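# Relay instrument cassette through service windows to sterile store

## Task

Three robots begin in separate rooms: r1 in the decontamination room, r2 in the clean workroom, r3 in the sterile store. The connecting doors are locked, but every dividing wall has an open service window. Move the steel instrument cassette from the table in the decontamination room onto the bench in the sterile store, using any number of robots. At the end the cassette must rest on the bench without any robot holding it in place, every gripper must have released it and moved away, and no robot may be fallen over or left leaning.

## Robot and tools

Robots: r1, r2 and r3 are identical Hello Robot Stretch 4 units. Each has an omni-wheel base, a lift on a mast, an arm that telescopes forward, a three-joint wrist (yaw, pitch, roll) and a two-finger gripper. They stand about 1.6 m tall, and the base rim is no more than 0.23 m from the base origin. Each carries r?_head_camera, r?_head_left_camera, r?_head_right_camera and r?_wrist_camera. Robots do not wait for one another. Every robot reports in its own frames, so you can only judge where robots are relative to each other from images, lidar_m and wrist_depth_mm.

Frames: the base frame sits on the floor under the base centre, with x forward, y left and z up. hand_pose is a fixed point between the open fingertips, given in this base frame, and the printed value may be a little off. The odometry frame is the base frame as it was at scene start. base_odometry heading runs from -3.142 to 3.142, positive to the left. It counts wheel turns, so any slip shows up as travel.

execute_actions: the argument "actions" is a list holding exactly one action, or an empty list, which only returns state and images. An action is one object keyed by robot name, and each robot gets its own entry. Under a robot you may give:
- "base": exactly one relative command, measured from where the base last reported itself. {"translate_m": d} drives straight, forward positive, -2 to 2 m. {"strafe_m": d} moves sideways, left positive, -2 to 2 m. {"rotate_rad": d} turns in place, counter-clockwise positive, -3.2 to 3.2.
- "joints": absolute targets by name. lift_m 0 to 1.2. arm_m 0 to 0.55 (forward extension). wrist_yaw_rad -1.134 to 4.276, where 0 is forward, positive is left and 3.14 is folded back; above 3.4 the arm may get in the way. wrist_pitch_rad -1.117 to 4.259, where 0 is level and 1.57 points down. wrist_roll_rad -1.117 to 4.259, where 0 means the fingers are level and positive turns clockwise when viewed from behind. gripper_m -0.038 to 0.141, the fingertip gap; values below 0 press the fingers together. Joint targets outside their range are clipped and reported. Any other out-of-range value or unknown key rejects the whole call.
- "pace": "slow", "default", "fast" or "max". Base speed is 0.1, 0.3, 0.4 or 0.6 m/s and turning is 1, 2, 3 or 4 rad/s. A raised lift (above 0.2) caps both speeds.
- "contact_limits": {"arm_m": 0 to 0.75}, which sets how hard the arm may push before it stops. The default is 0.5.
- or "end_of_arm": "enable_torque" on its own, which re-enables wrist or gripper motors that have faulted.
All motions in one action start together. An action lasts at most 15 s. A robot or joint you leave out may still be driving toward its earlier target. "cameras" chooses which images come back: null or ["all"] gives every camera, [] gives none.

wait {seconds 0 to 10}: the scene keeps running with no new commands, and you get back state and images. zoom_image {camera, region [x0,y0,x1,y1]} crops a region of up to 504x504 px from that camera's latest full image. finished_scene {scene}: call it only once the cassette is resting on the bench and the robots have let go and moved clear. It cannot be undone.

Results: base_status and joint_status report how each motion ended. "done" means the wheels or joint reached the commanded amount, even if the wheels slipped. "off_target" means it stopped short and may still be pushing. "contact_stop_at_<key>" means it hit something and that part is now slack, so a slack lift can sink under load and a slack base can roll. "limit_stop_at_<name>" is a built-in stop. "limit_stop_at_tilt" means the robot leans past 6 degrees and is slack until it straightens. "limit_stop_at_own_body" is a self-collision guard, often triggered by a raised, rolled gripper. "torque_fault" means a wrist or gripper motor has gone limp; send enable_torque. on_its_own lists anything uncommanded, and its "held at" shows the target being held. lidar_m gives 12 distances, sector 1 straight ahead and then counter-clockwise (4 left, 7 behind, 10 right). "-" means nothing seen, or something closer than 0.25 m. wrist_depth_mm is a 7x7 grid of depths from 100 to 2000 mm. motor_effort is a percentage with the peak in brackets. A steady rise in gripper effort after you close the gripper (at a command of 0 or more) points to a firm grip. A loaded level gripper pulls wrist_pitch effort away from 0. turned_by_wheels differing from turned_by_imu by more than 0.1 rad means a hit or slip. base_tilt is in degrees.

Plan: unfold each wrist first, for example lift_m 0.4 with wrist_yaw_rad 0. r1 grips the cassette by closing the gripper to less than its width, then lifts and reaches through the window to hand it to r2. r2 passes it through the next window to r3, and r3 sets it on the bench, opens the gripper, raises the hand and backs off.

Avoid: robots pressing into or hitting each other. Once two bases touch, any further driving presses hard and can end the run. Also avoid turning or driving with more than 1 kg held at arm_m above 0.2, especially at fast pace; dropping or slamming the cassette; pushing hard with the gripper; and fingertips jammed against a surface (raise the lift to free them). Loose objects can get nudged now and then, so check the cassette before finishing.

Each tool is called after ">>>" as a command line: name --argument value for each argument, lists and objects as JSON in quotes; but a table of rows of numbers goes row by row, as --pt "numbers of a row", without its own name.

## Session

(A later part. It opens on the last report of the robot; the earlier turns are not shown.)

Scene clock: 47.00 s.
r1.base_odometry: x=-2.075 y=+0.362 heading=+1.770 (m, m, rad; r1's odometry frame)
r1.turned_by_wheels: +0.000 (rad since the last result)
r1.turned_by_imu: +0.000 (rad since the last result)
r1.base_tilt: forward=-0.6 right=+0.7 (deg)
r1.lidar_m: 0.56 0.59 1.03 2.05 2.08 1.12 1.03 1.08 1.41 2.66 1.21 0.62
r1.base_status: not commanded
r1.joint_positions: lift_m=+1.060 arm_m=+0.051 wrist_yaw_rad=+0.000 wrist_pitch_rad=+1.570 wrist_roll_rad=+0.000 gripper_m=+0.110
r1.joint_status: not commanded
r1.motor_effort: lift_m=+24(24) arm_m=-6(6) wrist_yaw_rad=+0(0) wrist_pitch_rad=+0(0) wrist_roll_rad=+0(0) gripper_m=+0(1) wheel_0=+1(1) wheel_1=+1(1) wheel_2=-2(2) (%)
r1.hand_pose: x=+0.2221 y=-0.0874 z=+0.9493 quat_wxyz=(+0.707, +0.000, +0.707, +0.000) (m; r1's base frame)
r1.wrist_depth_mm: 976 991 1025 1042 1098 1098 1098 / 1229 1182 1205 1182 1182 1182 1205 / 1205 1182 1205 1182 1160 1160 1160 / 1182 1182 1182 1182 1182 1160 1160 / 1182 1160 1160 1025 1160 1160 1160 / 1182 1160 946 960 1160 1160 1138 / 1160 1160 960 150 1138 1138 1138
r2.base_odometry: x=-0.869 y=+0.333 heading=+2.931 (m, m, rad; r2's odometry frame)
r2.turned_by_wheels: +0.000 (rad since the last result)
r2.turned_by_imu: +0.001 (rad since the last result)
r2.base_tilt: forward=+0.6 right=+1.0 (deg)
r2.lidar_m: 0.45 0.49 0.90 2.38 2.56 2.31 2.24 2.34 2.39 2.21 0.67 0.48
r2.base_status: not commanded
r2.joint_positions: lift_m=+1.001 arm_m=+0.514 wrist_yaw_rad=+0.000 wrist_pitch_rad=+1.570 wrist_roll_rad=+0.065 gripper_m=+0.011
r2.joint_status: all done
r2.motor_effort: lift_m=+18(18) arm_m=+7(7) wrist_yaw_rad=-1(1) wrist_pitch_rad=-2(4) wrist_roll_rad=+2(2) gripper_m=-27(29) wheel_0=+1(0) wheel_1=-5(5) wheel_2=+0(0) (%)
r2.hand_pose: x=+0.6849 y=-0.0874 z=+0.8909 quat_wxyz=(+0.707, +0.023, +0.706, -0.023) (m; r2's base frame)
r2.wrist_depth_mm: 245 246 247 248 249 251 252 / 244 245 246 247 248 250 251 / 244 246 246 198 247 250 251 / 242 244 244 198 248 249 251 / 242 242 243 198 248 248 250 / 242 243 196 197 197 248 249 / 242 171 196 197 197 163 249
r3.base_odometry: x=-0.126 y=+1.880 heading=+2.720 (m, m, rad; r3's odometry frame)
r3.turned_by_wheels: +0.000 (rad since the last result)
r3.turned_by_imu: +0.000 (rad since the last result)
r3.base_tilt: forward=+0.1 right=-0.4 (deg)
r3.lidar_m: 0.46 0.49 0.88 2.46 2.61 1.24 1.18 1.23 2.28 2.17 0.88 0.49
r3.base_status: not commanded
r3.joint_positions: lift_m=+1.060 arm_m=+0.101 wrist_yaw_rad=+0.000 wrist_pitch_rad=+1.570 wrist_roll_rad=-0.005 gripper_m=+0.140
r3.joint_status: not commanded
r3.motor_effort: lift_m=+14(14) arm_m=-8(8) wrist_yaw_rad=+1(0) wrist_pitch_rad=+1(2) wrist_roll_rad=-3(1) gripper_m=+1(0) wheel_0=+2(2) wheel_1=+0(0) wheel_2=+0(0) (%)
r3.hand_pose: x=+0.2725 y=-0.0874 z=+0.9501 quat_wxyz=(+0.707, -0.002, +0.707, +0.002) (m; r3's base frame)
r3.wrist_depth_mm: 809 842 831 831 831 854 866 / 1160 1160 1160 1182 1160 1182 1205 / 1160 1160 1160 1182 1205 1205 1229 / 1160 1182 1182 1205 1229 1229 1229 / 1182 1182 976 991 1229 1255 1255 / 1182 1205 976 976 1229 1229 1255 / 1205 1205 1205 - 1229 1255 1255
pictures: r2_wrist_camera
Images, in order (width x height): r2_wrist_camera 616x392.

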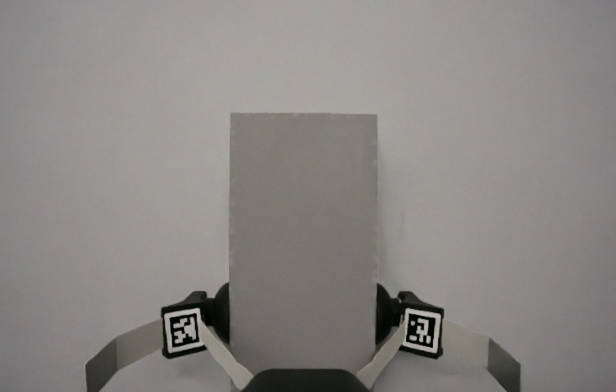

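>>> execute_actions --actions '[{"r2":{"base":{"translate_m":-1.55},"joints":{"arm_m":0.1,"lift_m":1.05,"wrist_roll_rad":0},"pace":"fast"}}]' --cameras '[]'

>>> execute_actions --actions '[{"r2":{"base":{"rotate_rad":3.08}}}]' --cameras '["r2_wrist_camera","r2_head_camera","r3_head_camera"]'

Scene clock: 53.33 s.
r1.base_odometry: x=-2.075 y=+0.362 heading=+1.770 (m, m, rad; r1's odometry frame)
r1.turned_by_wheels: +0.000 (rad since the last result)
r1.turned_by_imu: +0.001 (rad since the last result)
r1.base_tilt: forward=-0.5 right=+0.9 (deg)
r1.lidar_m: 0.54 0.56 1.03 2.07 2.11 1.12 1.02 1.07 1.42 2.65 1.16 0.62
r1.base_status: not commanded
r1.joint_positions: lift_m=+1.060 arm_m=+0.051 wrist_yaw_rad=+0.000 wrist_pitch_rad=+1.570 wrist_roll_rad=+0.000 gripper_m=+0.110
r1.joint_status: not commanded
r1.motor_effort: lift_m=+24(24) arm_m=-6(6) wrist_yaw_rad=-1(1) wrist_pitch_rad=+0(0) wrist_roll_rad=-1(2) gripper_m=-2(2) wheel_0=+0(1) wheel_1=+1(1) wheel_2=-2(2) (%)
r1.hand_pose: x=+0.2221 y=-0.0874 z=+0.9493 quat_wxyz=(+0.707, +0.000, +0.707, +0.000) (m; r1's base frame)
r1.wrist_depth_mm: 976 976 1025 1042 1078 1118 1098 / 1205 1205 1182 1182 1205 1182 1182 / 1182 1182 1182 1205 1205 1182 1160 / 1205 1182 1182 1182 1160 1182 1160 / 1182 1182 1182 1025 1160 1160 1138 / 1160 1182 946 946 1160 1160 1138 / 1160 1160 931 150 1138 1138 1138
r2.base_odometry: x=+0.646 y=+0.009 heading=+2.931 (m, m, rad; r2's odometry frame)
r2.turned_by_wheels: +0.000 (rad since the last result)
r2.turned_by_imu: -0.006 (rad since the last result)
r2.base_tilt: forward=+0.6 right=+1.0 (deg)
r2.lidar_m: 2.01 2.26 2.58 2.45 0.97 0.54 0.52 0.60 1.01 2.27 2.38 2.23
r2.base_status: done
r2.joint_positions: lift_m=+1.050 arm_m=+0.101 wrist_yaw_rad=+0.000 wrist_pitch_rad=+1.570 wrist_roll_rad=+0.000 gripper_m=+0.011
r2.joint_status: all done
r2.motor_effort: lift_m=+23(26) arm_m=-7(9) wrist_yaw_rad=-1(2) wrist_pitch_rad=-4(1) wrist_roll_rad=+0(2) gripper_m=-27(28) wheel_0=-2(10) wheel_1=-3(9) wheel_2=+2(13) (%)
r2.hand_pose: x=+0.2723 y=-0.0874 z=+0.9394 quat_wxyz=(+0.707, +0.000, +0.707, +0.000) (m; r2's base frame)
r2.wrist_depth_mm: 1138 1118 1138 1182 1138 1138 1160 / 1118 1098 1160 1138 1160 1182 1182 / 1118 1118 1138 199 1160 1182 1160 / 1118 1118 1138 197 1138 1160 1160 / 1118 1138 1138 198 1182 1160 1182 / 1098 1138 196 197 198 1138 1138 / 1138 170 196 197 197 163 1160
r3.base_odometry: x=-0.126 y=+1.880 heading=+2.720 (m, m, rad; r3's odometry frame)
r3.turned_by_wheels: +0.000 (rad since the last result)
r3.turned_by_imu: +0.001 (rad since the last result)
r3.base_tilt: forward=+0.1 right=-0.4 (deg)
r3.lidar_m: 0.46 0.48 0.90 2.48 2.61 1.22 1.16 1.25 2.28 2.16 0.88 0.48
r3.base_status: not commanded
r3.joint_positions: lift_m=+1.060 arm_m=+0.101 wrist_yaw_rad=+0.000 wrist_pitch_rad=+1.570 wrist_roll_rad=-0.005 gripper_m=+0.140
r3.joint_status: not commanded
r3.motor_effort: lift_m=+14(14) arm_m=-8(8) wrist_yaw_rad=+1(1) wrist_pitch_rad=-2(0) wrist_roll_rad=-3(2) gripper_m=+0(1) wheel_0=+2(2) wheel_1=+0(0) wheel_2=+1(0) (%)
r3.hand_pose: x=+0.2725 y=-0.0874 z=+0.9501 quat_wxyz=(+0.707, -0.002, +0.707, +0.002) (m; r3's base frame)
r3.wrist_depth_mm: 809 842 831 831 842 854 854 / 1138 1160 1160 1182 1205 1205 1205 / 1160 1182 1160 1182 1182 1205 1205 / 1182 1182 1205 1205 1182 1229 1229 / 1182 1160 991 991 1205 1229 1229 / 1205 1182 991 991 1229 1229 1255 / 1205 1205 1229 - 1229 1255 1281
pictures: none
No camera images: the call's "cameras" was empty. Leave "cameras" out to get every camera's image.

Scene clock: 56.73 s.
r1.base_odometry: x=-2.075 y=+0.362 heading=+1.770 (m, m, rad; r1's odometry frame)
r1.turned_by_wheels: +0.000 (rad since the last result)
r1.turned_by_imu: +0.001 (rad since the last result)
r1.base_tilt: forward=-0.7 right=+0.8 (deg)
r1.lidar_m: 0.56 0.58 1.03 2.05 2.11 1.08 1.01 1.08 1.46 2.65 1.19 0.62
r1.base_status: not commanded
r1.joint_positions: lift_m=+1.060 arm_m=+0.051 wrist_yaw_rad=+0.000 wrist_pitch_rad=+1.570 wrist_roll_rad=+0.000 gripper_m=+0.110
r1.joint_status: not commanded
r1.motor_effort: lift_m=+24(24) arm_m=-6(7) wrist_yaw_rad=+0(1) wrist_pitch_rad=+0(0) wrist_roll_rad=-1(2) gripper_m=-3(1) wheel_0=+1(1) wheel_1=+1(1) wheel_2=-2(2) (%)
r1.hand_pose: x=+0.2221 y=-0.0874 z=+0.9493 quat_wxyz=(+0.707, +0.000, +0.707, +0.000) (m; r1's base frame)
r1.wrist_depth_mm: 976 1008 1025 1042 1060 1098 1098 / 1182 1182 1205 1182 1182 1205 1182 / 1205 1205 1160 1182 1182 1205 1160 / 1182 1205 1182 1160 1182 1182 1160 / 1182 1182 1182 1025 1160 1160 1160 / 1182 1160 960 946 1138 1160 1160 / 1160 1160 946 150 1138 1138 1118
r2.base_odometry: x=+0.646 y=+0.009 heading=-0.273 (m, m, rad; r2's odometry frame)
r2.turned_by_wheels: +3.079 (rad since the last result)
r2.turned_by_imu: +3.124 (rad since the last result)
r2.base_tilt: forward=+0.6 right=+1.0 (deg)
r2.lidar_m: 0.36 0.49 0.70 2.26 2.34 2.30 2.14 2.24 2.63 2.50 1.04 0.50
r2.base_status: done
r2.joint_positions: lift_m=+1.050 arm_m=+0.101 wrist_yaw_rad=+0.000 wrist_pitch_rad=+1.570 wrist_roll_rad=+0.000 gripper_m=+0.011
r2.joint_status: not commanded
r2.motor_effort: lift_m=+22(23) arm_m=-7(7) wrist_yaw_rad=-1(1) wrist_pitch_rad=-1(0) wrist_roll_rad=+0(1) gripper_m=-28(28) wheel_0=-3(8) wheel_1=-5(8) wheel_2=-2(8) (%)
r2.hand_pose: x=+0.2724 y=-0.0874 z=+0.9395 quat_wxyz=(+0.707, +0.000, +0.707, +0.000) (m; r2's base frame)
r2.wrist_depth_mm: 741 768 820 831 831 842 854 / 1025 1060 1118 1138 1138 1160 1138 / 1118 1138 1138 198 1138 1160 1182 / 1118 1138 1138 198 1138 1182 1160 / 1118 1138 1138 198 1138 1138 1160 / 1138 1118 196 196 198 1160 1138 / 1138 170 196 197 197 163 1160
r3.base_odometry: x=-0.126 y=+1.880 heading=+2.720 (m, m, rad; r3's odometry frame)
r3.turned_by_wheels: +0.000 (rad since the last result)
r3.turned_by_imu: +0.001 (rad since the last result)
r3.base_tilt: forward=+0.1 right=-0.4 (deg)
r3.lidar_m: 0.47 0.47 0.92 2.48 2.60 1.25 1.15 1.24 2.26 2.17 0.92 0.49
r3.base_status: not commanded
r3.joint_positions: lift_m=+1.060 arm_m=+0.101 wrist_yaw_rad=+0.000 wrist_pitch_rad=+1.570 wrist_roll_rad=-0.005 gripper_m=+0.140
r3.joint_status: not commanded
r3.motor_effort: lift_m=+14(14) arm_m=-8(8) wrist_yaw_rad=+0(1) wrist_pitch_rad=+1(1) wrist_roll_rad=-3(2) gripper_m=-1(1) wheel_0=+2(2) wheel_1=+0(0) wheel_2=+1(0) (%)
r3.hand_pose: x=+0.2725 y=-0.0874 z=+0.9501 quat_wxyz=(+0.707, -0.002, +0.707, +0.002) (m; r3's base frame)
r3.wrist_depth_mm: 820 842 831 831 820 842 854 / 1160 1160 1160 1182 1182 1205 1205 / 1160 1160 1182 1182 1182 1205 1229 / 1182 1182 1182 1205 1205 1205 1229 / 1182 1205 991 991 1205 1229 1255 / 1205 1205 976 976 1229 1255 1255 / 1205 1229 1229 - 1229 1255 1255
pictures: r2_head_camera, r2_wrist_camera, r3_head_camera
Images, in order (width x height): r2_head_camera 420x560, r2_wrist_camera 616x392, r3_head_camera 420x560.

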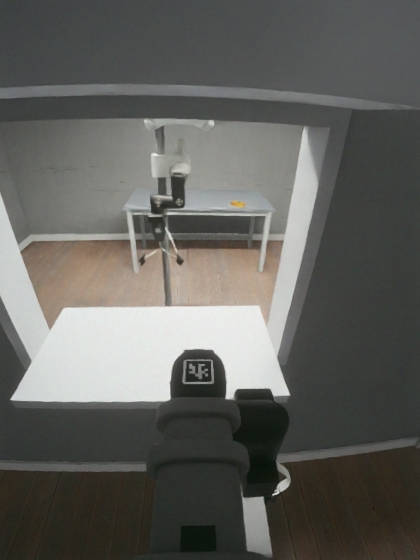

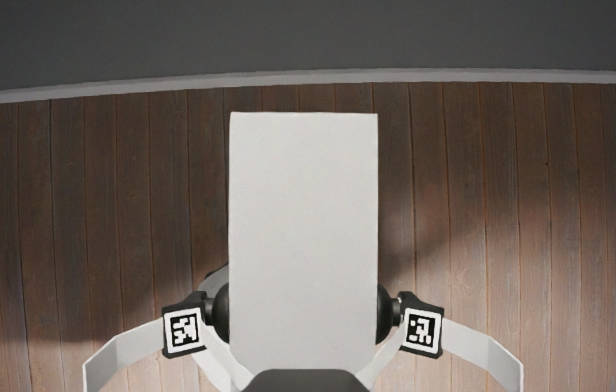

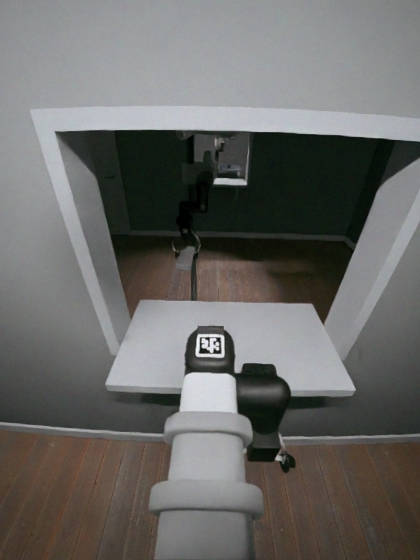

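>>> execute_actions --actions '[{"r2":{"base":{"strafe_m":0.12},"joints":{"arm_m":0.53,"wrist_roll_rad":-0.04},"pace":"fast"},"r3":{"base":{"strafe_m":0.13},"pace":"fast"}}]' --cameras '[]'

>>> execute_actions --actions '[{"r2":{"base":{"translate_m":0.07},"joints":{"lift_m":1.003}}}]' --cameras '["r2_wrist_camera","r2_head_camera","r3_head_camera"]'

Scene clock: 59.37 s.
r1.base_odometry: x=-2.075 y=+0.362 heading=+1.770 (m, m, rad; r1's odometry frame)
r1.turned_by_wheels: +0.000 (rad since the last result)
r1.turned_by_imu: +0.001 (rad since the last result)
r1.base_tilt: forward=-0.6 right=+0.8 (deg)
r1.lidar_m: 0.54 0.57 1.05 2.06 2.11 1.08 1.03 1.07 1.41 2.66 1.18 0.61
r1.base_status: not commanded
r1.joint_positions: lift_m=+1.060 arm_m=+0.051 wrist_yaw_rad=+0.000 wrist_pitch_rad=+1.570 wrist_roll_rad=+0.000 gripper_m=+0.110
r1.joint_status: not commanded
r1.motor_effort: lift_m=+24(24) arm_m=-6(7) wrist_yaw_rad=+1(0) wrist_pitch_rad=-1(1) wrist_roll_rad=-1(1) gripper_m=+1(1) wheel_0=+1(1) wheel_1=+1(1) wheel_2=-2(2) (%)
r1.hand_pose: x=+0.2221 y=-0.0874 z=+0.9493 quat_wxyz=(+0.707, +0.000, +0.707, +0.000) (m; r1's base frame)
r1.wrist_depth_mm: 991 1008 1008 1060 1078 1098 1098 / 1229 1205 1205 1205 1205 1182 1182 / 1182 1205 1205 1182 1182 1182 1160 / 1182 1182 1160 1205 1182 1160 1160 / 1182 1182 1160 1025 1182 1160 1160 / 1182 1160 946 946 1160 1138 1160 / 1182 1160 946 150 1160 1138 1160
r2.base_odometry: x=+0.679 y=+0.124 heading=-0.273 (m, m, rad; r2's odometry frame)
r2.turned_by_wheels: +0.000 (rad since the last result)
r2.turned_by_imu: +0.001 (rad since the last result)
r2.base_tilt: forward=+0.6 right=+1.0 (deg)
r2.lidar_m: 0.44 0.50 0.65 2.10 2.18 2.27 2.17 2.23 2.76 2.60 1.02 0.52
r2.base_status: done
r2.joint_positions: lift_m=+1.050 arm_m=+0.529 wrist_yaw_rad=+0.000 wrist_pitch_rad=+1.570 wrist_roll_rad=-0.040 gripper_m=+0.011
r2.joint_status: all done
r2.motor_effort: lift_m=+23(22) arm_m=+7(10) wrist_yaw_rad=-2(2) wrist_pitch_rad=-1(5) wrist_roll_rad=+0(1) gripper_m=-28(28) wheel_0=+0(11) wheel_1=+2(11) wheel_2=+0(1) (%)
r2.hand_pose: x=+0.7000 y=-0.0874 z=+0.9395 quat_wxyz=(+0.707, -0.014, +0.707, +0.014) (m; r2's base frame)
r2.wrist_depth_mm: 293 294 294 297 297 298 300 / 293 293 296 294 297 298 301 / 291 293 294 198 297 297 300 / 293 293 291 198 296 297 298 / 291 291 293 197 296 298 298 / 289 291 196 198 198 296 298 / 290 170 196 196 198 163 297
r3.base_odometry: x=-0.179 y=+1.761 heading=+2.720 (m, m, rad; r3's odometry frame)
r3.turned_by_wheels: +0.000 (rad since the last result)
r3.turned_by_imu: +0.001 (rad since the last result)
r3.base_tilt: forward=+0.1 right=-0.4 (deg)
r3.lidar_m: 0.47 0.48 0.91 2.37 2.47 1.24 1.17 1.24 2.44 2.31 0.70 0.48
r3.base_status: done
r3.joint_positions: lift_m=+1.060 arm_m=+0.101 wrist_yaw_rad=+0.000 wrist_pitch_rad=+1.570 wrist_roll_rad=-0.005 gripper_m=+0.140
r3.joint_status: not commanded
r3.motor_effort: lift_m=+14(14) arm_m=-8(8) wrist_yaw_rad=+0(0) wrist_pitch_rad=+0(1) wrist_roll_rad=-1(2) gripper_m=+0(2) wheel_0=+1(7) wheel_1=-1(10) wheel_2=+0(0) (%)
r3.hand_pose: x=+0.2725 y=-0.0874 z=+0.9501 quat_wxyz=(+0.707, -0.002, +0.707, +0.002) (m; r3's base frame)
r3.wrist_depth_mm: 820 842 831 831 820 854 854 / 1138 1160 1160 1182 1182 1182 1205 / 1160 1182 1160 1182 1182 1205 1229 / 1160 1205 1182 1205 1205 1229 1229 / 1160 1182 991 991 1229 1229 1255 / 1205 1205 991 976 1255 1255 1255 / 1205 1205 1205 - 1255 1229 1255
pictures: none
No camera images: the call's "cameras" was empty. Leave "cameras" out to get every camera's image.

Scene clock: 60.70 s.
r1.base_odometry: x=-2.075 y=+0.362 heading=+1.770 (m, m, rad; r1's odometry frame)
r1.turned_by_wheels: +0.000 (rad since the last result)
r1.turned_by_imu: +0.000 (rad since the last result)
r1.base_tilt: forward=-0.7 right=+0.8 (deg)
r1.lidar_m: 0.55 0.58 1.04 2.05 2.10 1.12 1.04 1.08 1.41 2.68 1.20 0.61
r1.base_status: not commanded
r1.joint_positions: lift_m=+1.060 arm_m=+0.051 wrist_yaw_rad=+0.000 wrist_pitch_rad=+1.570 wrist_roll_rad=+0.000 gripper_m=+0.110
r1.joint_status: not commanded
r1.motor_effort: lift_m=+24(24) arm_m=-6(6) wrist_yaw_rad=+0(0) wrist_pitch_rad=+0(0) wrist_roll_rad=-1(1) gripper_m=+0(0) wheel_0=+1(1) wheel_1=+1(1) wheel_2=-2(2) (%)
r1.hand_pose: x=+0.2221 y=-0.0874 z=+0.9493 quat_wxyz=(+0.707, +0.000, +0.707, +0.000) (m; r1's base frame)
r1.wrist_depth_mm: 991 1008 1025 1042 1060 1098 1098 / 1205 1205 1205 1182 1182 1182 1160 / 1229 1182 1182 1182 1182 1182 1182 / 1182 1182 1182 1182 1160 1160 1160 / 1182 1160 1160 1025 1160 1160 1160 / 1160 1160 960 960 1160 1160 1160 / 1160 1160 946 150 1138 1138 1138
r2.base_odometry: x=+0.746 y=+0.105 heading=-0.273 (m, m, rad; r2's odometry frame)
r2.turned_by_wheels: +0.000 (rad since the last result)
r2.turned_by_imu: +0.001 (rad since the last result)
r2.base_tilt: forward=+0.6 right=+1.0 (deg)
r2.lidar_m: 0.38 0.41 0.54 2.09 2.20 2.34 2.20 2.30 2.74 2.61 0.62 0.43
r2.base_status: done
r2.joint_positions: lift_m=+1.003 arm_m=+0.529 wrist_yaw_rad=+0.000 wrist_pitch_rad=+1.570 wrist_roll_rad=-0.040 gripper_m=+0.011
r2.joint_status: all done
r2.motor_effort: lift_m=+19(20) arm_m=+7(7) wrist_yaw_rad=-2(1) wrist_pitch_rad=-2(0) wrist_roll_rad=+0(1) gripper_m=-28(28) wheel_0=+1(7) wheel_1=+4(9) wheel_2=-1(11) (%)
r2.hand_pose: x=+0.7000 y=-0.0874 z=+0.8928 quat_wxyz=(+0.707, -0.014, +0.707, +0.014) (m; r2's base frame)
r2.wrist_depth_mm: 247 249 249 250 250 251 253 / 248 248 248 250 250 252 253 / 246 247 248 198 251 251 253 / 244 246 246 198 250 251 252 / 245 246 247 197 249 251 251 / 245 246 197 198 198 249 251 / 244 171 196 197 198 163 251
r3.base_odometry: x=-0.179 y=+1.761 heading=+2.720 (m, m, rad; r3's odometry frame)
r3.turned_by_wheels: +0.000 (rad since the last result)
r3.turned_by_imu: +0.000 (rad since the last result)
r3.base_tilt: forward=+0.1 right=-0.4 (deg)
r3.lidar_m: 0.46 0.50 0.90 2.37 2.48 1.25 1.16 1.24 2.45 2.27 0.66 0.51
r3.base_status: not commanded
r3.joint_positions: lift_m=+1.060 arm_m=+0.101 wrist_yaw_rad=+0.000 wrist_pitch_rad=+1.570 wrist_roll_rad=-0.005 gripper_m=+0.140
r3.joint_status: not commanded
r3.motor_effort: lift_m=+14(14) arm_m=-8(8) wrist_yaw_rad=+1(0) wrist_pitch_rad=+1(1) wrist_roll_rad=-4(1) gripper_m=-1(2) wheel_0=+1(1) wheel_1=-1(1) wheel_2=+0(0) (%)
r3.hand_pose: x=+0.2725 y=-0.0874 z=+0.9501 quat_wxyz=(+0.707, -0.002, +0.707, +0.002) (m; r3's base frame)
r3.wrist_depth_mm: 820 842 831 831 831 842 854 / 1138 1138 1160 1160 1182 1205 1205 / 1160 1182 1182 1205 1182 1205 1229 / 1182 1182 1182 1205 1229 1205 1229 / 1182 1182 991 991 1229 1229 1229 / 1182 1182 991 991 1229 1255 1229 / 1205 1229 1205 - 1255 1255 1281
pictures: r2_head_camera, r2_wrist_camera, r3_head_camera
Images, in order (width x height): r2_head_camera 420x560, r2_wrist_camera 616x392, r3_head_camera 420x560.

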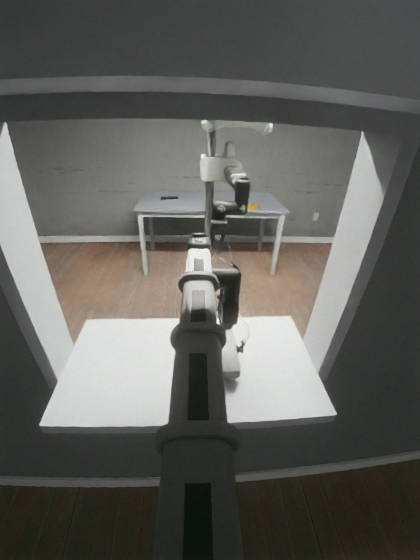

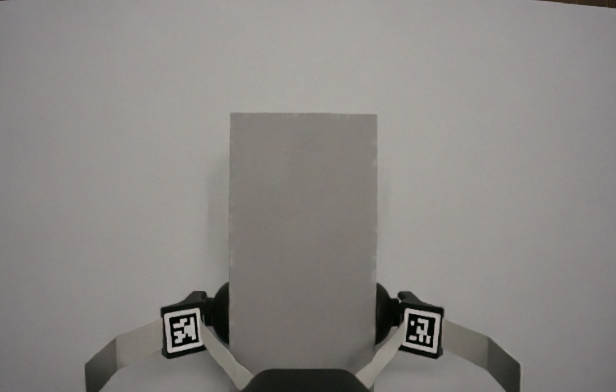

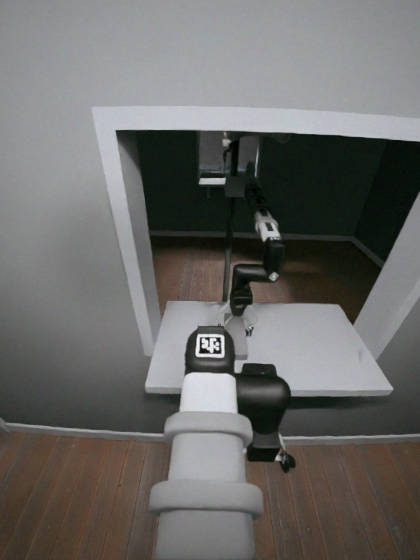

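>>> execute_actions --actions '[{"r2":{"joints":{"gripper_m":0.11,"lift_m":1.001}}}]' --cameras '["r2_wrist_camera"]'

>>> execute_actions --actions '[{"r2":{"base":{"translate_m":-0.15},"joints":{"arm_m":0.05,"lift_m":1.06},"pace":"fast"},"r3":{"joints":{"arm_m":0.51,"lift_m":1.05}}}]' --cameras '["r3_wrist_camera"]'

Scene clock: 63.03 s.
r1.base_odometry: x=-2.075 y=+0.362 heading=+1.770 (m, m, rad; r1's odometry frame)
r1.turned_by_wheels: +0.000 (rad since the last result)
r1.turned_by_imu: +0.001 (rad since the last result)
r1.base_tilt: forward=-0.7 right=+0.9 (deg)
r1.lidar_m: 0.55 0.56 1.04 2.04 2.12 1.11 1.04 1.08 1.46 2.67 1.20 0.61
r1.base_status: not commanded
r1.joint_positions: lift_m=+1.060 arm_m=+0.051 wrist_yaw_rad=+0.000 wrist_pitch_rad=+1.570 wrist_roll_rad=+0.000 gripper_m=+0.110
r1.joint_status: not commanded
r1.motor_effort: lift_m=+24(24) arm_m=-7(6) wrist_yaw_rad=+0(0) wrist_pitch_rad=+0(1) wrist_roll_rad=-1(2) gripper_m=+0(1) wheel_0=+1(1) wheel_1=+1(1) wheel_2=-2(2) (%)
r1.hand_pose: x=+0.2221 y=-0.0874 z=+0.9493 quat_wxyz=(+0.707, +0.000, +0.707, +0.000) (m; r1's base frame)
r1.wrist_depth_mm: 976 1008 1025 1042 1078 1098 1118 / 1205 1205 1205 1229 1182 1205 1182 / 1229 1205 1182 1160 1182 1182 1182 / 1182 1182 1160 1182 1182 1160 1160 / 1182 1182 1182 1025 1138 1160 1160 / 1182 1160 960 946 1160 1138 1138 / 1182 1160 946 150 1138 1138 1138
r2.base_odometry: x=+0.746 y=+0.105 heading=-0.273 (m, m, rad; r2's odometry frame)
r2.turned_by_wheels: +0.000 (rad since the last result)
r2.turned_by_imu: +0.001 (rad since the last result)
r2.base_tilt: forward=+0.6 right=+1.0 (deg)
r2.lidar_m: 0.39 0.40 0.58 2.09 2.21 2.34 2.22 2.32 2.75 2.60 0.67 0.43
r2.base_status: not commanded
r2.joint_positions: lift_m=+1.001 arm_m=+0.529 wrist_yaw_rad=+0.000 wrist_pitch_rad=+1.570 wrist_roll_rad=-0.040 gripper_m=+0.110
r2.joint_status: all done
r2.motor_effort: lift_m=+18(18) arm_m=+6(7) wrist_yaw_rad=-2(1) wrist_pitch_rad=-4(3) wrist_roll_rad=+1(1) gripper_m=+0(28) wheel_0=+1(1) wheel_1=+4(4) wheel_2=-1(1) (%)
r2.hand_pose: x=+0.6999 y=-0.0874 z=+0.8908 quat_wxyz=(+0.707, -0.014, +0.707, +0.014) (m; r2's base frame)
r2.wrist_depth_mm: 245 246 248 249 249 251 252 / 245 245 247 249 250 250 251 / 244 245 247 216 249 250 251 / 244 245 246 216 249 252 251 / 244 245 247 216 248 249 250 / 243 244 215 215 216 249 249 / 243 243 244 151 247 249 250
r3.base_odometry: x=-0.179 y=+1.761 heading=+2.720 (m, m, rad; r3's odometry frame)
r3.turned_by_wheels: +0.000 (rad since the last result)
r3.turned_by_imu: +0.000 (rad since the last result)
r3.base_tilt: forward=+0.1 right=-0.3 (deg)
r3.lidar_m: 0.46 0.51 0.88 2.37 2.49 1.24 1.17 1.24 2.44 2.29 0.68 0.49
r3.base_status: not commanded
r3.joint_positions: lift_m=+1.060 arm_m=+0.101 wrist_yaw_rad=+0.000 wrist_pitch_rad=+1.570 wrist_roll_rad=-0.005 gripper_m=+0.140
r3.joint_status: not commanded
r3.motor_effort: lift_m=+14(14) arm_m=-8(8) wrist_yaw_rad=+1(1) wrist_pitch_rad=+3(1) wrist_roll_rad=-1(1) gripper_m=+1(2) wheel_0=+1(1) wheel_1=+0(1) wheel_2=+0(0) (%)
r3.hand_pose: x=+0.2725 y=-0.0874 z=+0.9501 quat_wxyz=(+0.707, -0.002, +0.707, +0.002) (m; r3's base frame)
r3.wrist_depth_mm: 820 842 831 831 831 842 854 / 1160 1160 1182 1160 1182 1182 1205 / 1182 1160 1160 1182 1182 1205 1229 / 1160 1160 1205 1182 1229 1229 1229 / 1182 1182 991 991 1229 1229 1229 / 1182 1205 976 976 1229 1255 1255 / 1205 1205 1229 - 1255 1229 1281
pictures: r2_wrist_camera
Images, in order (width x height): r2_wrist_camera 616x392.

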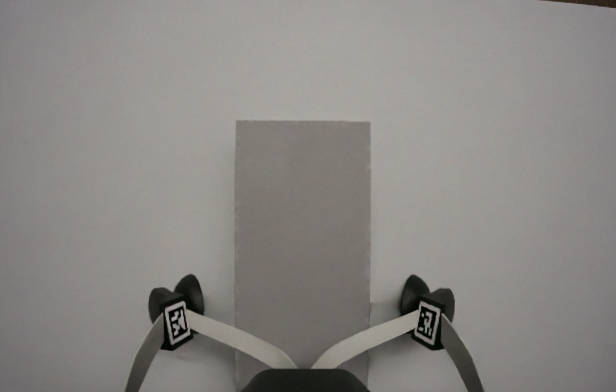

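Scene clock: 65.33 s.
r1.base_odometry: x=-2.075 y=+0.362 heading=+1.770 (m, m, rad; r1's odometry frame)
r1.turned_by_wheels: +0.000 (rad since the last result)
r1.turned_by_imu: +0.001 (rad since the last result)
r1.base_tilt: forward=-0.7 right=+1.0 (deg)
r1.lidar_m: 0.56 0.57 1.04 2.04 2.09 1.10 1.04 1.11 1.44 2.67 1.18 0.61
r1.base_status: not commanded
r1.joint_positions: lift_m=+1.060 arm_m=+0.051 wrist_yaw_rad=+0.000 wrist_pitch_rad=+1.570 wrist_roll_rad=+0.000 gripper_m=+0.110
r1.joint_status: not commanded
r1.motor_effort: lift_m=+24(24) arm_m=-7(6) wrist_yaw_rad=+0(1) wrist_pitch_rad=+0(0) wrist_roll_rad=-1(1) gripper_m=+1(5) wheel_0=+1(1) wheel_1=+1(1) wheel_2=-2(2) (%)
r1.hand_pose: x=+0.2221 y=-0.0874 z=+0.9493 quat_wxyz=(+0.707, +0.000, +0.707, +0.000) (m; r1's base frame)
r1.wrist_depth_mm: 976 991 1025 1060 1078 1078 1098 / 1205 1182 1182 1205 1182 1182 1182 / 1182 1182 1205 1160 1182 1160 1205 / 1182 1205 1182 1182 1182 1160 1182 / 1182 1182 1182 1008 1160 1160 1138 / 1160 1160 946 946 1160 1138 1160 / 1182 1160 946 150 1160 1160 1138
r2.base_odometry: x=+0.601 y=+0.146 heading=-0.273 (m, m, rad; r2's odometry frame)
r2.turned_by_wheels: +0.000 (rad since the last result)
r2.turned_by_imu: +0.000 (rad since the last result)
r2.base_tilt: forward=+0.6 right=+1.0 (deg)
r2.lidar_m: 0.54 0.55 1.06 2.12 2.19 2.21 2.10 2.19 2.74 2.61 1.13 0.58
r2.base_status: done
r2.joint_positions: lift_m=+1.060 arm_m=+0.051 wrist_yaw_rad=+0.000 wrist_pitch_rad=+1.570 wrist_roll_rad=-0.040 gripper_m=+0.110
r2.joint_status: all done
r2.motor_effort: lift_m=+22(24) arm_m=-7(12) wrist_yaw_rad=-1(2) wrist_pitch_rad=-3(3) wrist_roll_rad=+0(0) gripper_m=+0(1) wheel_0=-2(6) wheel_1=-4(10) wheel_2=+1(13) (%)
r2.hand_pose: x=+0.2223 y=-0.0874 z=+0.9495 quat_wxyz=(+0.707, -0.014, +0.707, +0.014) (m; r2's base frame)
r2.wrist_depth_mm: 1060 1060 1042 1078 1078 1060 1060 / 1160 1118 1138 1160 1160 1182 1182 / 1118 1160 1138 1160 1138 1182 1182 / 1138 1138 1138 1138 1160 1160 1160 / 1118 1138 946 960 1160 1182 1160 / 1118 1160 946 946 222 1138 1160 / 1118 1138 931 151 1160 1138 1160
r3.base_odometry: x=-0.179 y=+1.761 heading=+2.720 (m, m, rad; r3's odometry frame)
r3.turned_by_wheels: +0.000 (rad since the last result)
r3.turned_by_imu: +0.000 (rad since the last result)
r3.base_tilt: forward=+0.2 right=-0.3 (deg)
r3.lidar_m: 0.44 0.51 0.90 2.38 2.49 1.27 1.17 1.24 2.42 2.31 0.67 0.49
r3.base_status: not commanded
r3.joint_positions: lift_m=+1.050 arm_m=+0.509 wrist_yaw_rad=+0.000 wrist_pitch_rad=+1.570 wrist_roll_rad=-0.005 gripper_m=+0.140
r3.joint_status: all done
r3.motor_effort: lift_m=+13(14) arm_m=+8(9) wrist_yaw_rad=+0(1) wrist_pitch_rad=+2(2) wrist_roll_rad=-1(1) gripper_m=+1(0) wheel_0=+1(1) wheel_1=+0(0) wheel_2=+0(0) (%)
r3.hand_pose: x=+0.6798 y=-0.0874 z=+0.9401 quat_wxyz=(+0.707, -0.002, +0.707, +0.002) (m; r3's base frame)
r3.wrist_depth_mm: 287 290 293 294 297 300 301 / 291 294 294 296 300 301 304 / 293 296 297 268 303 306 307 / 296 297 300 270 304 307 309 / 298 298 303 272 306 310 314 / 303 304 304 273 310 314 315 / 303 306 306 - 314 317 319
pictures: r3_wrist_camera
Images, in order (width x height): r3_wrist_camera 616x392.

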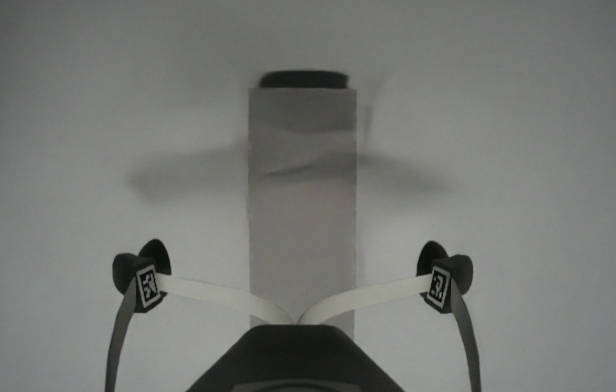

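>>> execute_actions --actions '[{"r3":{"base":{"strafe_m":-0.006},"joints":{"arm_m":0.518,"lift_m":0.996,"gripper_m":0.1}}}]' --cameras '["r3_wrist_camera"]'

>>> execute_actions --actions '[{"r3":{"joints":{"gripper_m":0.01}}}]' --cameras '["r3_wrist_camera","r2_head_camera"]'

Scene clock: 67.23 s.
r1.base_odometry: x=-2.075 y=+0.362 heading=+1.770 (m, m, rad; r1's odometry frame)
r1.turned_by_wheels: +0.000 (rad since the last result)
r1.turned_by_imu: +0.000 (rad since the last result)
r1.base_tilt: forward=-0.8 right=+0.8 (deg)
r1.lidar_m: 0.55 0.58 1.04 2.06 2.12 1.11 1.04 1.09 1.43 2.65 1.22 0.59
r1.base_status: not commanded
r1.joint_positions: lift_m=+1.060 arm_m=+0.051 wrist_yaw_rad=+0.000 wrist_pitch_rad=+1.570 wrist_roll_rad=+0.000 gripper_m=+0.110
r1.joint_status: not commanded
r1.motor_effort: lift_m=+24(24) arm_m=-6(6) wrist_yaw_rad=+0(1) wrist_pitch_rad=+0(0) wrist_roll_rad=+1(1) gripper_m=-4(2) wheel_0=+1(1) wheel_1=+1(1) wheel_2=-2(2) (%)
r1.hand_pose: x=+0.2221 y=-0.0874 z=+0.9493 quat_wxyz=(+0.707, +0.000, +0.707, +0.000) (m; r1's base frame)
r1.wrist_depth_mm: 976 991 1025 1042 1060 1098 1098 / 1205 1182 1205 1205 1205 1182 1182 / 1205 1182 1182 1182 1182 1182 1182 / 1182 1205 1182 1182 1182 1182 1160 / 1182 1182 1182 1025 1205 1160 1160 / 1182 1205 946 946 1160 1138 1138 / 1160 1160 960 150 1138 1138 1118
r2.base_odometry: x=+0.601 y=+0.146 heading=-0.273 (m, m, rad; r2's odometry frame)
r2.turned_by_wheels: +0.000 (rad since the last result)
r2.turned_by_imu: +0.001 (rad since the last result)
r2.base_tilt: forward=+0.6 right=+1.0 (deg)
r2.lidar_m: 0.54 0.57 1.06 2.12 2.20 2.20 2.08 2.16 2.78 2.60 1.11 0.59
r2.base_status: not commanded
r2.joint_positions: lift_m=+1.060 arm_m=+0.051 wrist_yaw_rad=+0.000 wrist_pitch_rad=+1.570 wrist_roll_rad=-0.040 gripper_m=+0.110
r2.joint_status: not commanded
r2.motor_effort: lift_m=+22(22) arm_m=-7(7) wrist_yaw_rad=+0(0) wrist_pitch_rad=-4(2) wrist_roll_rad=+1(0) gripper_m=-1(0) wheel_0=-2(2) wheel_1=-4(4) wheel_2=+1(1) (%)
r2.hand_pose: x=+0.2223 y=-0.0874 z=+0.9495 quat_wxyz=(+0.707, -0.014, +0.707, +0.014) (m; r2's base frame)
r2.wrist_depth_mm: 1042 1042 1098 1078 1078 1060 1078 / 1160 1160 1138 1160 1138 1160 1160 / 1138 1160 1182 1138 1138 1160 1160 / 1138 1160 1160 1160 1160 1160 1182 / 1138 1118 946 976 1138 1138 1160 / 1118 1138 931 931 221 1138 1160 / 1138 1160 931 151 1182 1160 1160
r3.base_odometry: x=-0.177 y=+1.767 heading=+2.720 (m, m, rad; r3's odometry frame)
r3.turned_by_wheels: +0.000 (rad since the last result)
r3.turned_by_imu: +0.000 (rad since the last result)
r3.base_tilt: forward=+0.2 right=-0.4 (deg)
r3.lidar_m: 0.46 0.48 0.85 2.37 2.50 1.24 1.17 1.23 2.39 2.28 0.70 0.50
r3.base_status: done
r3.joint_positions: lift_m=+0.996 arm_m=+0.517 wrist_yaw_rad=+0.000 wrist_pitch_rad=+1.570 wrist_roll_rad=-0.005 gripper_m=+0.100
r3.joint_status: all done
r3.motor_effort: lift_m=+13(14) arm_m=+8(7) wrist_yaw_rad=+1(0) wrist_pitch_rad=+1(2) wrist_roll_rad=-4(4) gripper_m=-1(2) wheel_0=-1(10) wheel_1=+1(5) wheel_2=+0(2) (%)
r3.hand_pose: x=+0.6877 y=-0.0874 z=+0.8861 quat_wxyz=(+0.707, -0.002, +0.707, +0.002) (m; r3's base frame)
r3.wrist_depth_mm: 236 237 239 242 243 246 247 / 238 240 241 213 246 248 249 / 240 242 243 214 248 250 251 / 242 244 244 216 250 252 254 / 244 247 217 217 251 255 257 / 248 247 218 219 220 257 259 / 249 251 252 - 256 259 262
pictures: r3_wrist_camera
Images, in order (width x height): r3_wrist_camera 616x392.

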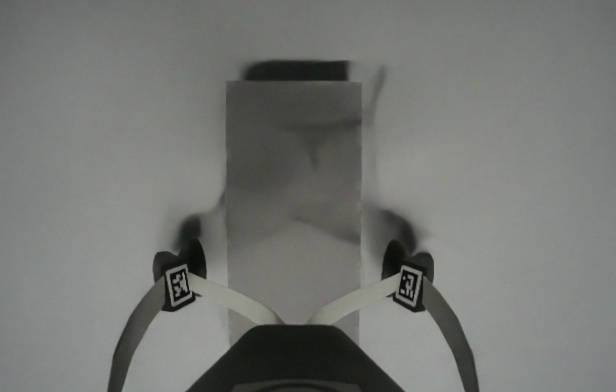

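Scene clock: 68.93 s.
r1.base_odometry: x=-2.075 y=+0.362 heading=+1.770 (m, m, rad; r1's odometry frame)
r1.turned_by_wheels: +0.000 (rad since the last result)
r1.turned_by_imu: +0.000 (rad since the last result)
r1.base_tilt: forward=-0.9 right=+0.7 (deg)
r1.lidar_m: 0.54 0.55 1.04 2.06 2.11 1.13 1.03 1.07 1.45 2.66 1.19 0.59
r1.base_status: not commanded
r1.joint_positions: lift_m=+1.060 arm_m=+0.051 wrist_yaw_rad=+0.000 wrist_pitch_rad=+1.570 wrist_roll_rad=+0.000 gripper_m=+0.110
r1.joint_status: not commanded
r1.motor_effort: lift_m=+24(24) arm_m=-6(6) wrist_yaw_rad=+1(0) wrist_pitch_rad=+0(0) wrist_roll_rad=-1(0) gripper_m=-5(2) wheel_0=+1(1) wheel_1=+1(1) wheel_2=-2(2) (%)
r1.hand_pose: x=+0.2221 y=-0.0874 z=+0.9493 quat_wxyz=(+0.707, +0.000, +0.707, +0.000) (m; r1's base frame)
r1.wrist_depth_mm: 991 1008 1025 1060 1078 1078 1098 / 1205 1205 1205 1182 1182 1160 1182 / 1205 1205 1182 1182 1182 1182 1160 / 1182 1182 1182 1182 1160 1182 1182 / 1182 1182 1182 1025 1182 1160 1138 / 1182 1160 946 946 1138 1160 1160 / 1160 1160 946 150 1138 1138 1118
r2.base_odometry: x=+0.601 y=+0.146 heading=-0.273 (m, m, rad; r2's odometry frame)
r2.turned_by_wheels: +0.000 (rad since the last result)
r2.turned_by_imu: +0.001 (rad since the last result)
r2.base_tilt: forward=+0.6 right=+1.0 (deg)
r2.lidar_m: 0.55 0.58 1.04 2.14 2.21 2.20 2.09 2.16 2.74 2.59 1.12 0.59
r2.base_status: not commanded
r2.joint_positions: lift_m=+1.060 arm_m=+0.051 wrist_yaw_rad=+0.000 wrist_pitch_rad=+1.570 wrist_roll_rad=-0.040 gripper_m=+0.110
r2.joint_status: not commanded
r2.motor_effort: lift_m=+22(22) arm_m=-7(7) wrist_yaw_rad=+0(1) wrist_pitch_rad=-2(4) wrist_roll_rad=+0(0) gripper_m=-1(0) wheel_0=-2(2) wheel_1=-4(4) wheel_2=+1(1) (%)
r2.hand_pose: x=+0.2223 y=-0.0874 z=+0.9495 quat_wxyz=(+0.707, -0.014, +0.707, +0.014) (m; r2's base frame)
r2.wrist_depth_mm: 1060 1042 1078 1078 1078 1060 1078 / 1138 1138 1138 1160 1160 1138 1160 / 1138 1138 1118 1160 1160 1182 1138 / 1138 1160 1160 1160 1182 1160 1160 / 1138 1182 960 960 1160 1182 1138 / 1138 1160 946 917 222 1160 1160 / 1138 1118 946 152 1138 1160 1160
r3.base_odometry: x=-0.177 y=+1.767 heading=+2.720 (m, m, rad; r3's odometry frame)
r3.turned_by_wheels: +0.000 (rad since the last result)
r3.turned_by_imu: +0.000 (rad since the last result)
r3.base_tilt: forward=+0.2 right=-0.4 (deg)
r3.lidar_m: 0.44 0.49 0.89 2.38 2.48 1.23 1.17 1.26 2.41 2.28 0.67 0.48
r3.base_status: not commanded
r3.joint_positions: lift_m=+0.996 arm_m=+0.517 wrist_yaw_rad=+0.000 wrist_pitch_rad=+1.570 wrist_roll_rad=-0.005 gripper_m=+0.011
r3.joint_status: all done
r3.motor_effort: lift_m=+14(14) arm_m=+8(8) wrist_yaw_rad=+0(0) wrist_pitch_rad=+4(2) wrist_roll_rad=+0(1) gripper_m=-24(23) wheel_0=-1(1) wheel_1=+2(2) wheel_2=+0(0) (%)
r3.hand_pose: x=+0.6877 y=-0.0874 z=+0.8861 quat_wxyz=(+0.707, -0.002, +0.707, +0.002) (m; r3's base frame)
r3.wrist_depth_mm: 236 237 238 240 243 244 247 / 236 240 240 196 245 247 248 / 239 240 242 196 248 249 250 / 241 244 244 198 249 252 252 / 244 246 199 200 251 253 255 / 246 177 200 201 190 254 258 / 248 250 251 - 256 258 260
pictures: r2_head_camera, r3_wrist_camera
Images, in order (width x height): r2_head_camera 420x560, r3_wrist_camera 616x392.

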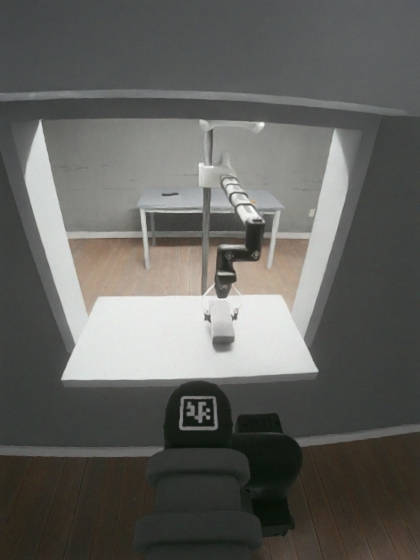

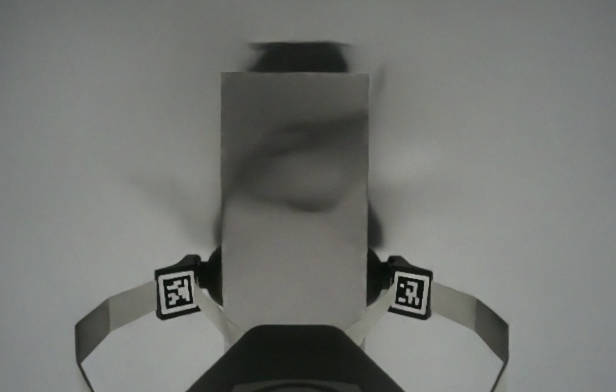

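>>> execute_actions --actions '[{"r3":{"base":{"translate_m":-0.8},"joints":{"arm_m":0.2,"lift_m":1.02},"pace":"fast"}}]' --cameras '[]'

>>> execute_actions --actions '[{"r3":{"base":{"rotate_rad":-2.85},"joints":{"lift_m":0.97}}}]' --cameras '["r3_wrist_camera","r3_head_camera"]'

Scene clock: 73.07 s.
r1.base_odometry: x=-2.075 y=+0.362 heading=+1.770 (m, m, rad; r1's odometry frame)
r1.turned_by_wheels: +0.000 (rad since the last result)
r1.turned_by_imu: +0.001 (rad since the last result)
r1.base_tilt: forward=-0.6 right=+0.8 (deg)
r1.lidar_m: 0.55 0.58 1.08 2.06 2.13 1.12 1.03 1.09 1.44 2.67 1.19 0.63
r1.base_status: not commanded
r1.joint_positions: lift_m=+1.060 arm_m=+0.051 wrist_yaw_rad=+0.000 wrist_pitch_rad=+1.570 wrist_roll_rad=+0.000 gripper_m=+0.110
r1.joint_status: not commanded
r1.motor_effort: lift_m=+24(24) arm_m=-6(6) wrist_yaw_rad=+1(0) wrist_pitch_rad=+0(1) wrist_roll_rad=-1(1) gripper_m=-1(1) wheel_0=+1(1) wheel_1=+1(1) wheel_2=-2(2) (%)
r1.hand_pose: x=+0.2221 y=-0.0874 z=+0.9493 quat_wxyz=(+0.707, +0.000, +0.707, +0.000) (m; r1's base frame)
r1.wrist_depth_mm: 976 1008 1025 1060 1078 1118 1098 / 1205 1205 1182 1205 1182 1182 1160 / 1205 1182 1205 1205 1182 1160 1160 / 1205 1205 1182 1182 1160 1182 1160 / 1182 1160 1160 1025 1182 1182 1160 / 1182 1160 946 946 1160 1138 1160 / 1160 1160 946 150 1160 1138 1138
r2.base_odometry: x=+0.601 y=+0.146 heading=-0.273 (m, m, rad; r2's odometry frame)
r2.turned_by_wheels: +0.000 (rad since the last result)
r2.turned_by_imu: +0.002 (rad since the last result)
r2.base_tilt: forward=+0.6 right=+1.0 (deg)
r2.lidar_m: 0.54 0.57 1.05 2.12 2.20 2.21 2.08 2.16 2.72 2.61 1.15 0.57
r2.base_status: not commanded
r2.joint_positions: lift_m=+1.060 arm_m=+0.051 wrist_yaw_rad=+0.000 wrist_pitch_rad=+1.570 wrist_roll_rad=-0.040 gripper_m=+0.110
r2.joint_status: not commanded
r2.motor_effort: lift_m=+22(22) arm_m=-7(8) wrist_yaw_rad=+0(0) wrist_pitch_rad=-2(3) wrist_roll_rad=+1(0) gripper_m=+0(0) wheel_0=-2(2) wheel_1=-4(4) wheel_2=+1(1) (%)
r2.hand_pose: x=+0.2223 y=-0.0874 z=+0.9495 quat_wxyz=(+0.707, -0.014, +0.707, +0.014) (m; r2's base frame)
r2.wrist_depth_mm: 1078 1060 1078 1098 1078 1078 1098 / 1138 1138 1138 1138 1160 1160 1182 / 1138 1160 1138 1138 1160 1182 1182 / 1160 1160 1138 1160 1160 1160 1160 / 1118 1138 946 976 1160 1182 1182 / 1138 1138 931 946 223 1182 1160 / 1118 1138 946 151 1160 1138 1160
r3.base_odometry: x=+0.553 y=+1.439 heading=+2.720 (m, m, rad; r3's odometry frame)
r3.turned_by_wheels: +0.000 (rad since the last result)
r3.turned_by_imu: +0.002 (rad since the last result)
r3.base_tilt: forward=+0.2 right=-0.3 (deg)
r3.lidar_m: 0.28 1.49 1.99 2.36 0.54 0.41 0.37 0.45 0.58 2.32 2.01 0.25
r3.base_status: done
r3.joint_positions: lift_m=+1.020 arm_m=+0.201 wrist_yaw_rad=+0.000 wrist_pitch_rad=+1.570 wrist_roll_rad=-0.005 gripper_m=+0.011
r3.joint_status: all done
r3.motor_effort: lift_m=+24(23) arm_m=-8(8) wrist_yaw_rad=+1(1) wrist_pitch_rad=+1(2) wrist_roll_rad=-3(3) gripper_m=-25(25) wheel_0=+1(5) wheel_1=+0(6) wheel_2=-1(11) (%)
r3.hand_pose: x=+0.3724 y=-0.0874 z=+0.9092 quat_wxyz=(+0.707, -0.002, +0.707, +0.002) (m; r3's base frame)
r3.wrist_depth_mm: 1118 1118 1098 1118 1118 1160 1160 / 1098 1118 1118 195 1138 1138 1160 / 1118 1118 1138 196 1160 1160 1160 / 1138 1138 1138 198 1160 1160 1182 / 1118 1138 199 199 1160 1182 1182 / 1160 176 200 201 189 1182 1205 / 1160 1160 960 - 1205 1229 1255
pictures: none
No camera images: the call's "cameras" was empty. Leave "cameras" out to get every camera's image.

Scene clock: 76.20 s.
r1.base_odometry: x=-2.075 y=+0.362 heading=+1.770 (m, m, rad; r1's odometry frame)
r1.turned_by_wheels: +0.000 (rad since the last result)
r1.turned_by_imu: +0.001 (rad since the last result)
r1.base_tilt: forward=-0.5 right=+0.8 (deg)
r1.lidar_m: 0.56 0.56 1.05 2.06 2.11 1.11 1.01 1.09 1.40 2.67 1.19 0.60
r1.base_status: not commanded
r1.joint_positions: lift_m=+1.060 arm_m=+0.051 wrist_yaw_rad=+0.000 wrist_pitch_rad=+1.570 wrist_roll_rad=+0.000 gripper_m=+0.110
r1.joint_status: not commanded
r1.motor_effort: lift_m=+24(24) arm_m=-6(6) wrist_yaw_rad=-1(1) wrist_pitch_rad=+0(0) wrist_roll_rad=-2(1) gripper_m=-1(2) wheel_0=+1(1) wheel_1=+1(1) wheel_2=-2(2) (%)
r1.hand_pose: x=+0.2221 y=-0.0874 z=+0.9493 quat_wxyz=(+0.707, +0.000, +0.707, +0.000) (m; r1's base frame)
r1.wrist_depth_mm: 976 1008 1042 1060 1078 1098 1098 / 1205 1205 1182 1182 1182 1182 1182 / 1205 1182 1182 1160 1182 1182 1182 / 1205 1182 1182 1182 1182 1182 1182 / 1160 1182 1182 1025 1160 1160 1160 / 1182 1182 946 946 1138 1138 1138 / 1182 1160 960 150 1138 1160 1138
r2.base_odometry: x=+0.601 y=+0.146 heading=-0.273 (m, m, rad; r2's odometry frame)
r2.turned_by_wheels: +0.000 (rad since the last result)
r2.turned_by_imu: +0.001 (rad since the last result)
r2.base_tilt: forward=+0.6 right=+1.0 (deg)
r2.lidar_m: 0.55 0.59 1.06 2.12 2.22 2.20 2.09 2.16 2.75 2.61 1.13 0.59
r2.base_status: not commanded
r2.joint_positions: lift_m=+1.060 arm_m=+0.051 wrist_yaw_rad=+0.000 wrist_pitch_rad=+1.570 wrist_roll_rad=-0.040 gripper_m=+0.110
r2.joint_status: not commanded
r2.motor_effort: lift_m=+22(22) arm_m=-7(7) wrist_yaw_rad=+0(0) wrist_pitch_rad=-2(1) wrist_roll_rad=+1(0) gripper_m=-1(2) wheel_0=-2(2) wheel_1=-4(4) wheel_2=+1(1) (%)
r2.hand_pose: x=+0.2223 y=-0.0874 z=+0.9495 quat_wxyz=(+0.707, -0.014, +0.707, +0.014) (m; r2's base frame)
r2.wrist_depth_mm: 1042 1042 1060 1098 1078 1042 1060 / 1138 1138 1138 1160 1138 1182 1160 / 1138 1118 1138 1160 1160 1138 1182 / 1098 1138 1160 1160 1182 1160 1160 / 1138 1138 960 976 1138 1160 1138 / 1118 1160 931 946 221 1160 1182 / 1138 1138 931 151 1160 1160 1182
r3.base_odometry: x=+0.553 y=+1.439 heading=-0.129 (m, m, rad; r3's odometry frame)
r3.turned_by_wheels: -2.850 (rad since the last result)
r3.turned_by_imu: -2.816 (rad since the last result)
r3.base_tilt: forward=+0.2 right=-0.4 (deg)
r3.lidar_m: 0.26 0.47 2.32 2.32 1.65 1.26 1.26 1.69 2.39 0.77 0.44 0.27
r3.base_status: done
r3.joint_positions: lift_m=+0.970 arm_m=+0.201 wrist_yaw_rad=+0.000 wrist_pitch_rad=+1.570 wrist_roll_rad=-0.005 gripper_m=+0.011
r3.joint_status: all done
r3.motor_effort: lift_m=+15(21) arm_m=-8(8) wrist_yaw_rad=+0(1) wrist_pitch_rad=+2(3) wrist_roll_rad=-2(1) gripper_m=-24(26) wheel_0=+2(8) wheel_1=+1(7) wheel_2=+0(6) (%)
r3.hand_pose: x=+0.3726 y=-0.0874 z=+0.8600 quat_wxyz=(+0.707, -0.002, +0.707, +0.002) (m; r3's base frame)
r3.wrist_depth_mm: 309 312 315 317 320 322 325 / 312 315 315 195 322 324 327 / 1060 317 319 196 325 329 329 / 1078 1098 322 198 327 330 332 / 1078 1098 200 200 330 332 336 / 1098 177 200 202 190 1138 1160 / 1098 1118 904 - 1138 1160 1182
pictures: r3_head_camera, r3_wrist_camera
Images, in order (width x height): r3_head_camera 420x560, r3_wrist_camera 616x392.

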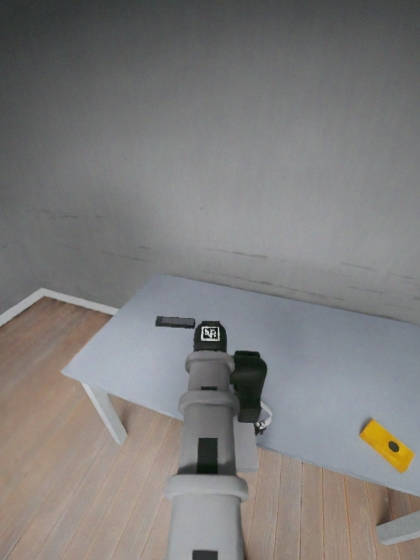

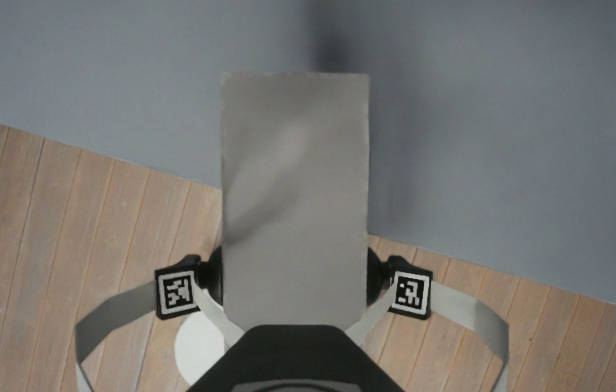

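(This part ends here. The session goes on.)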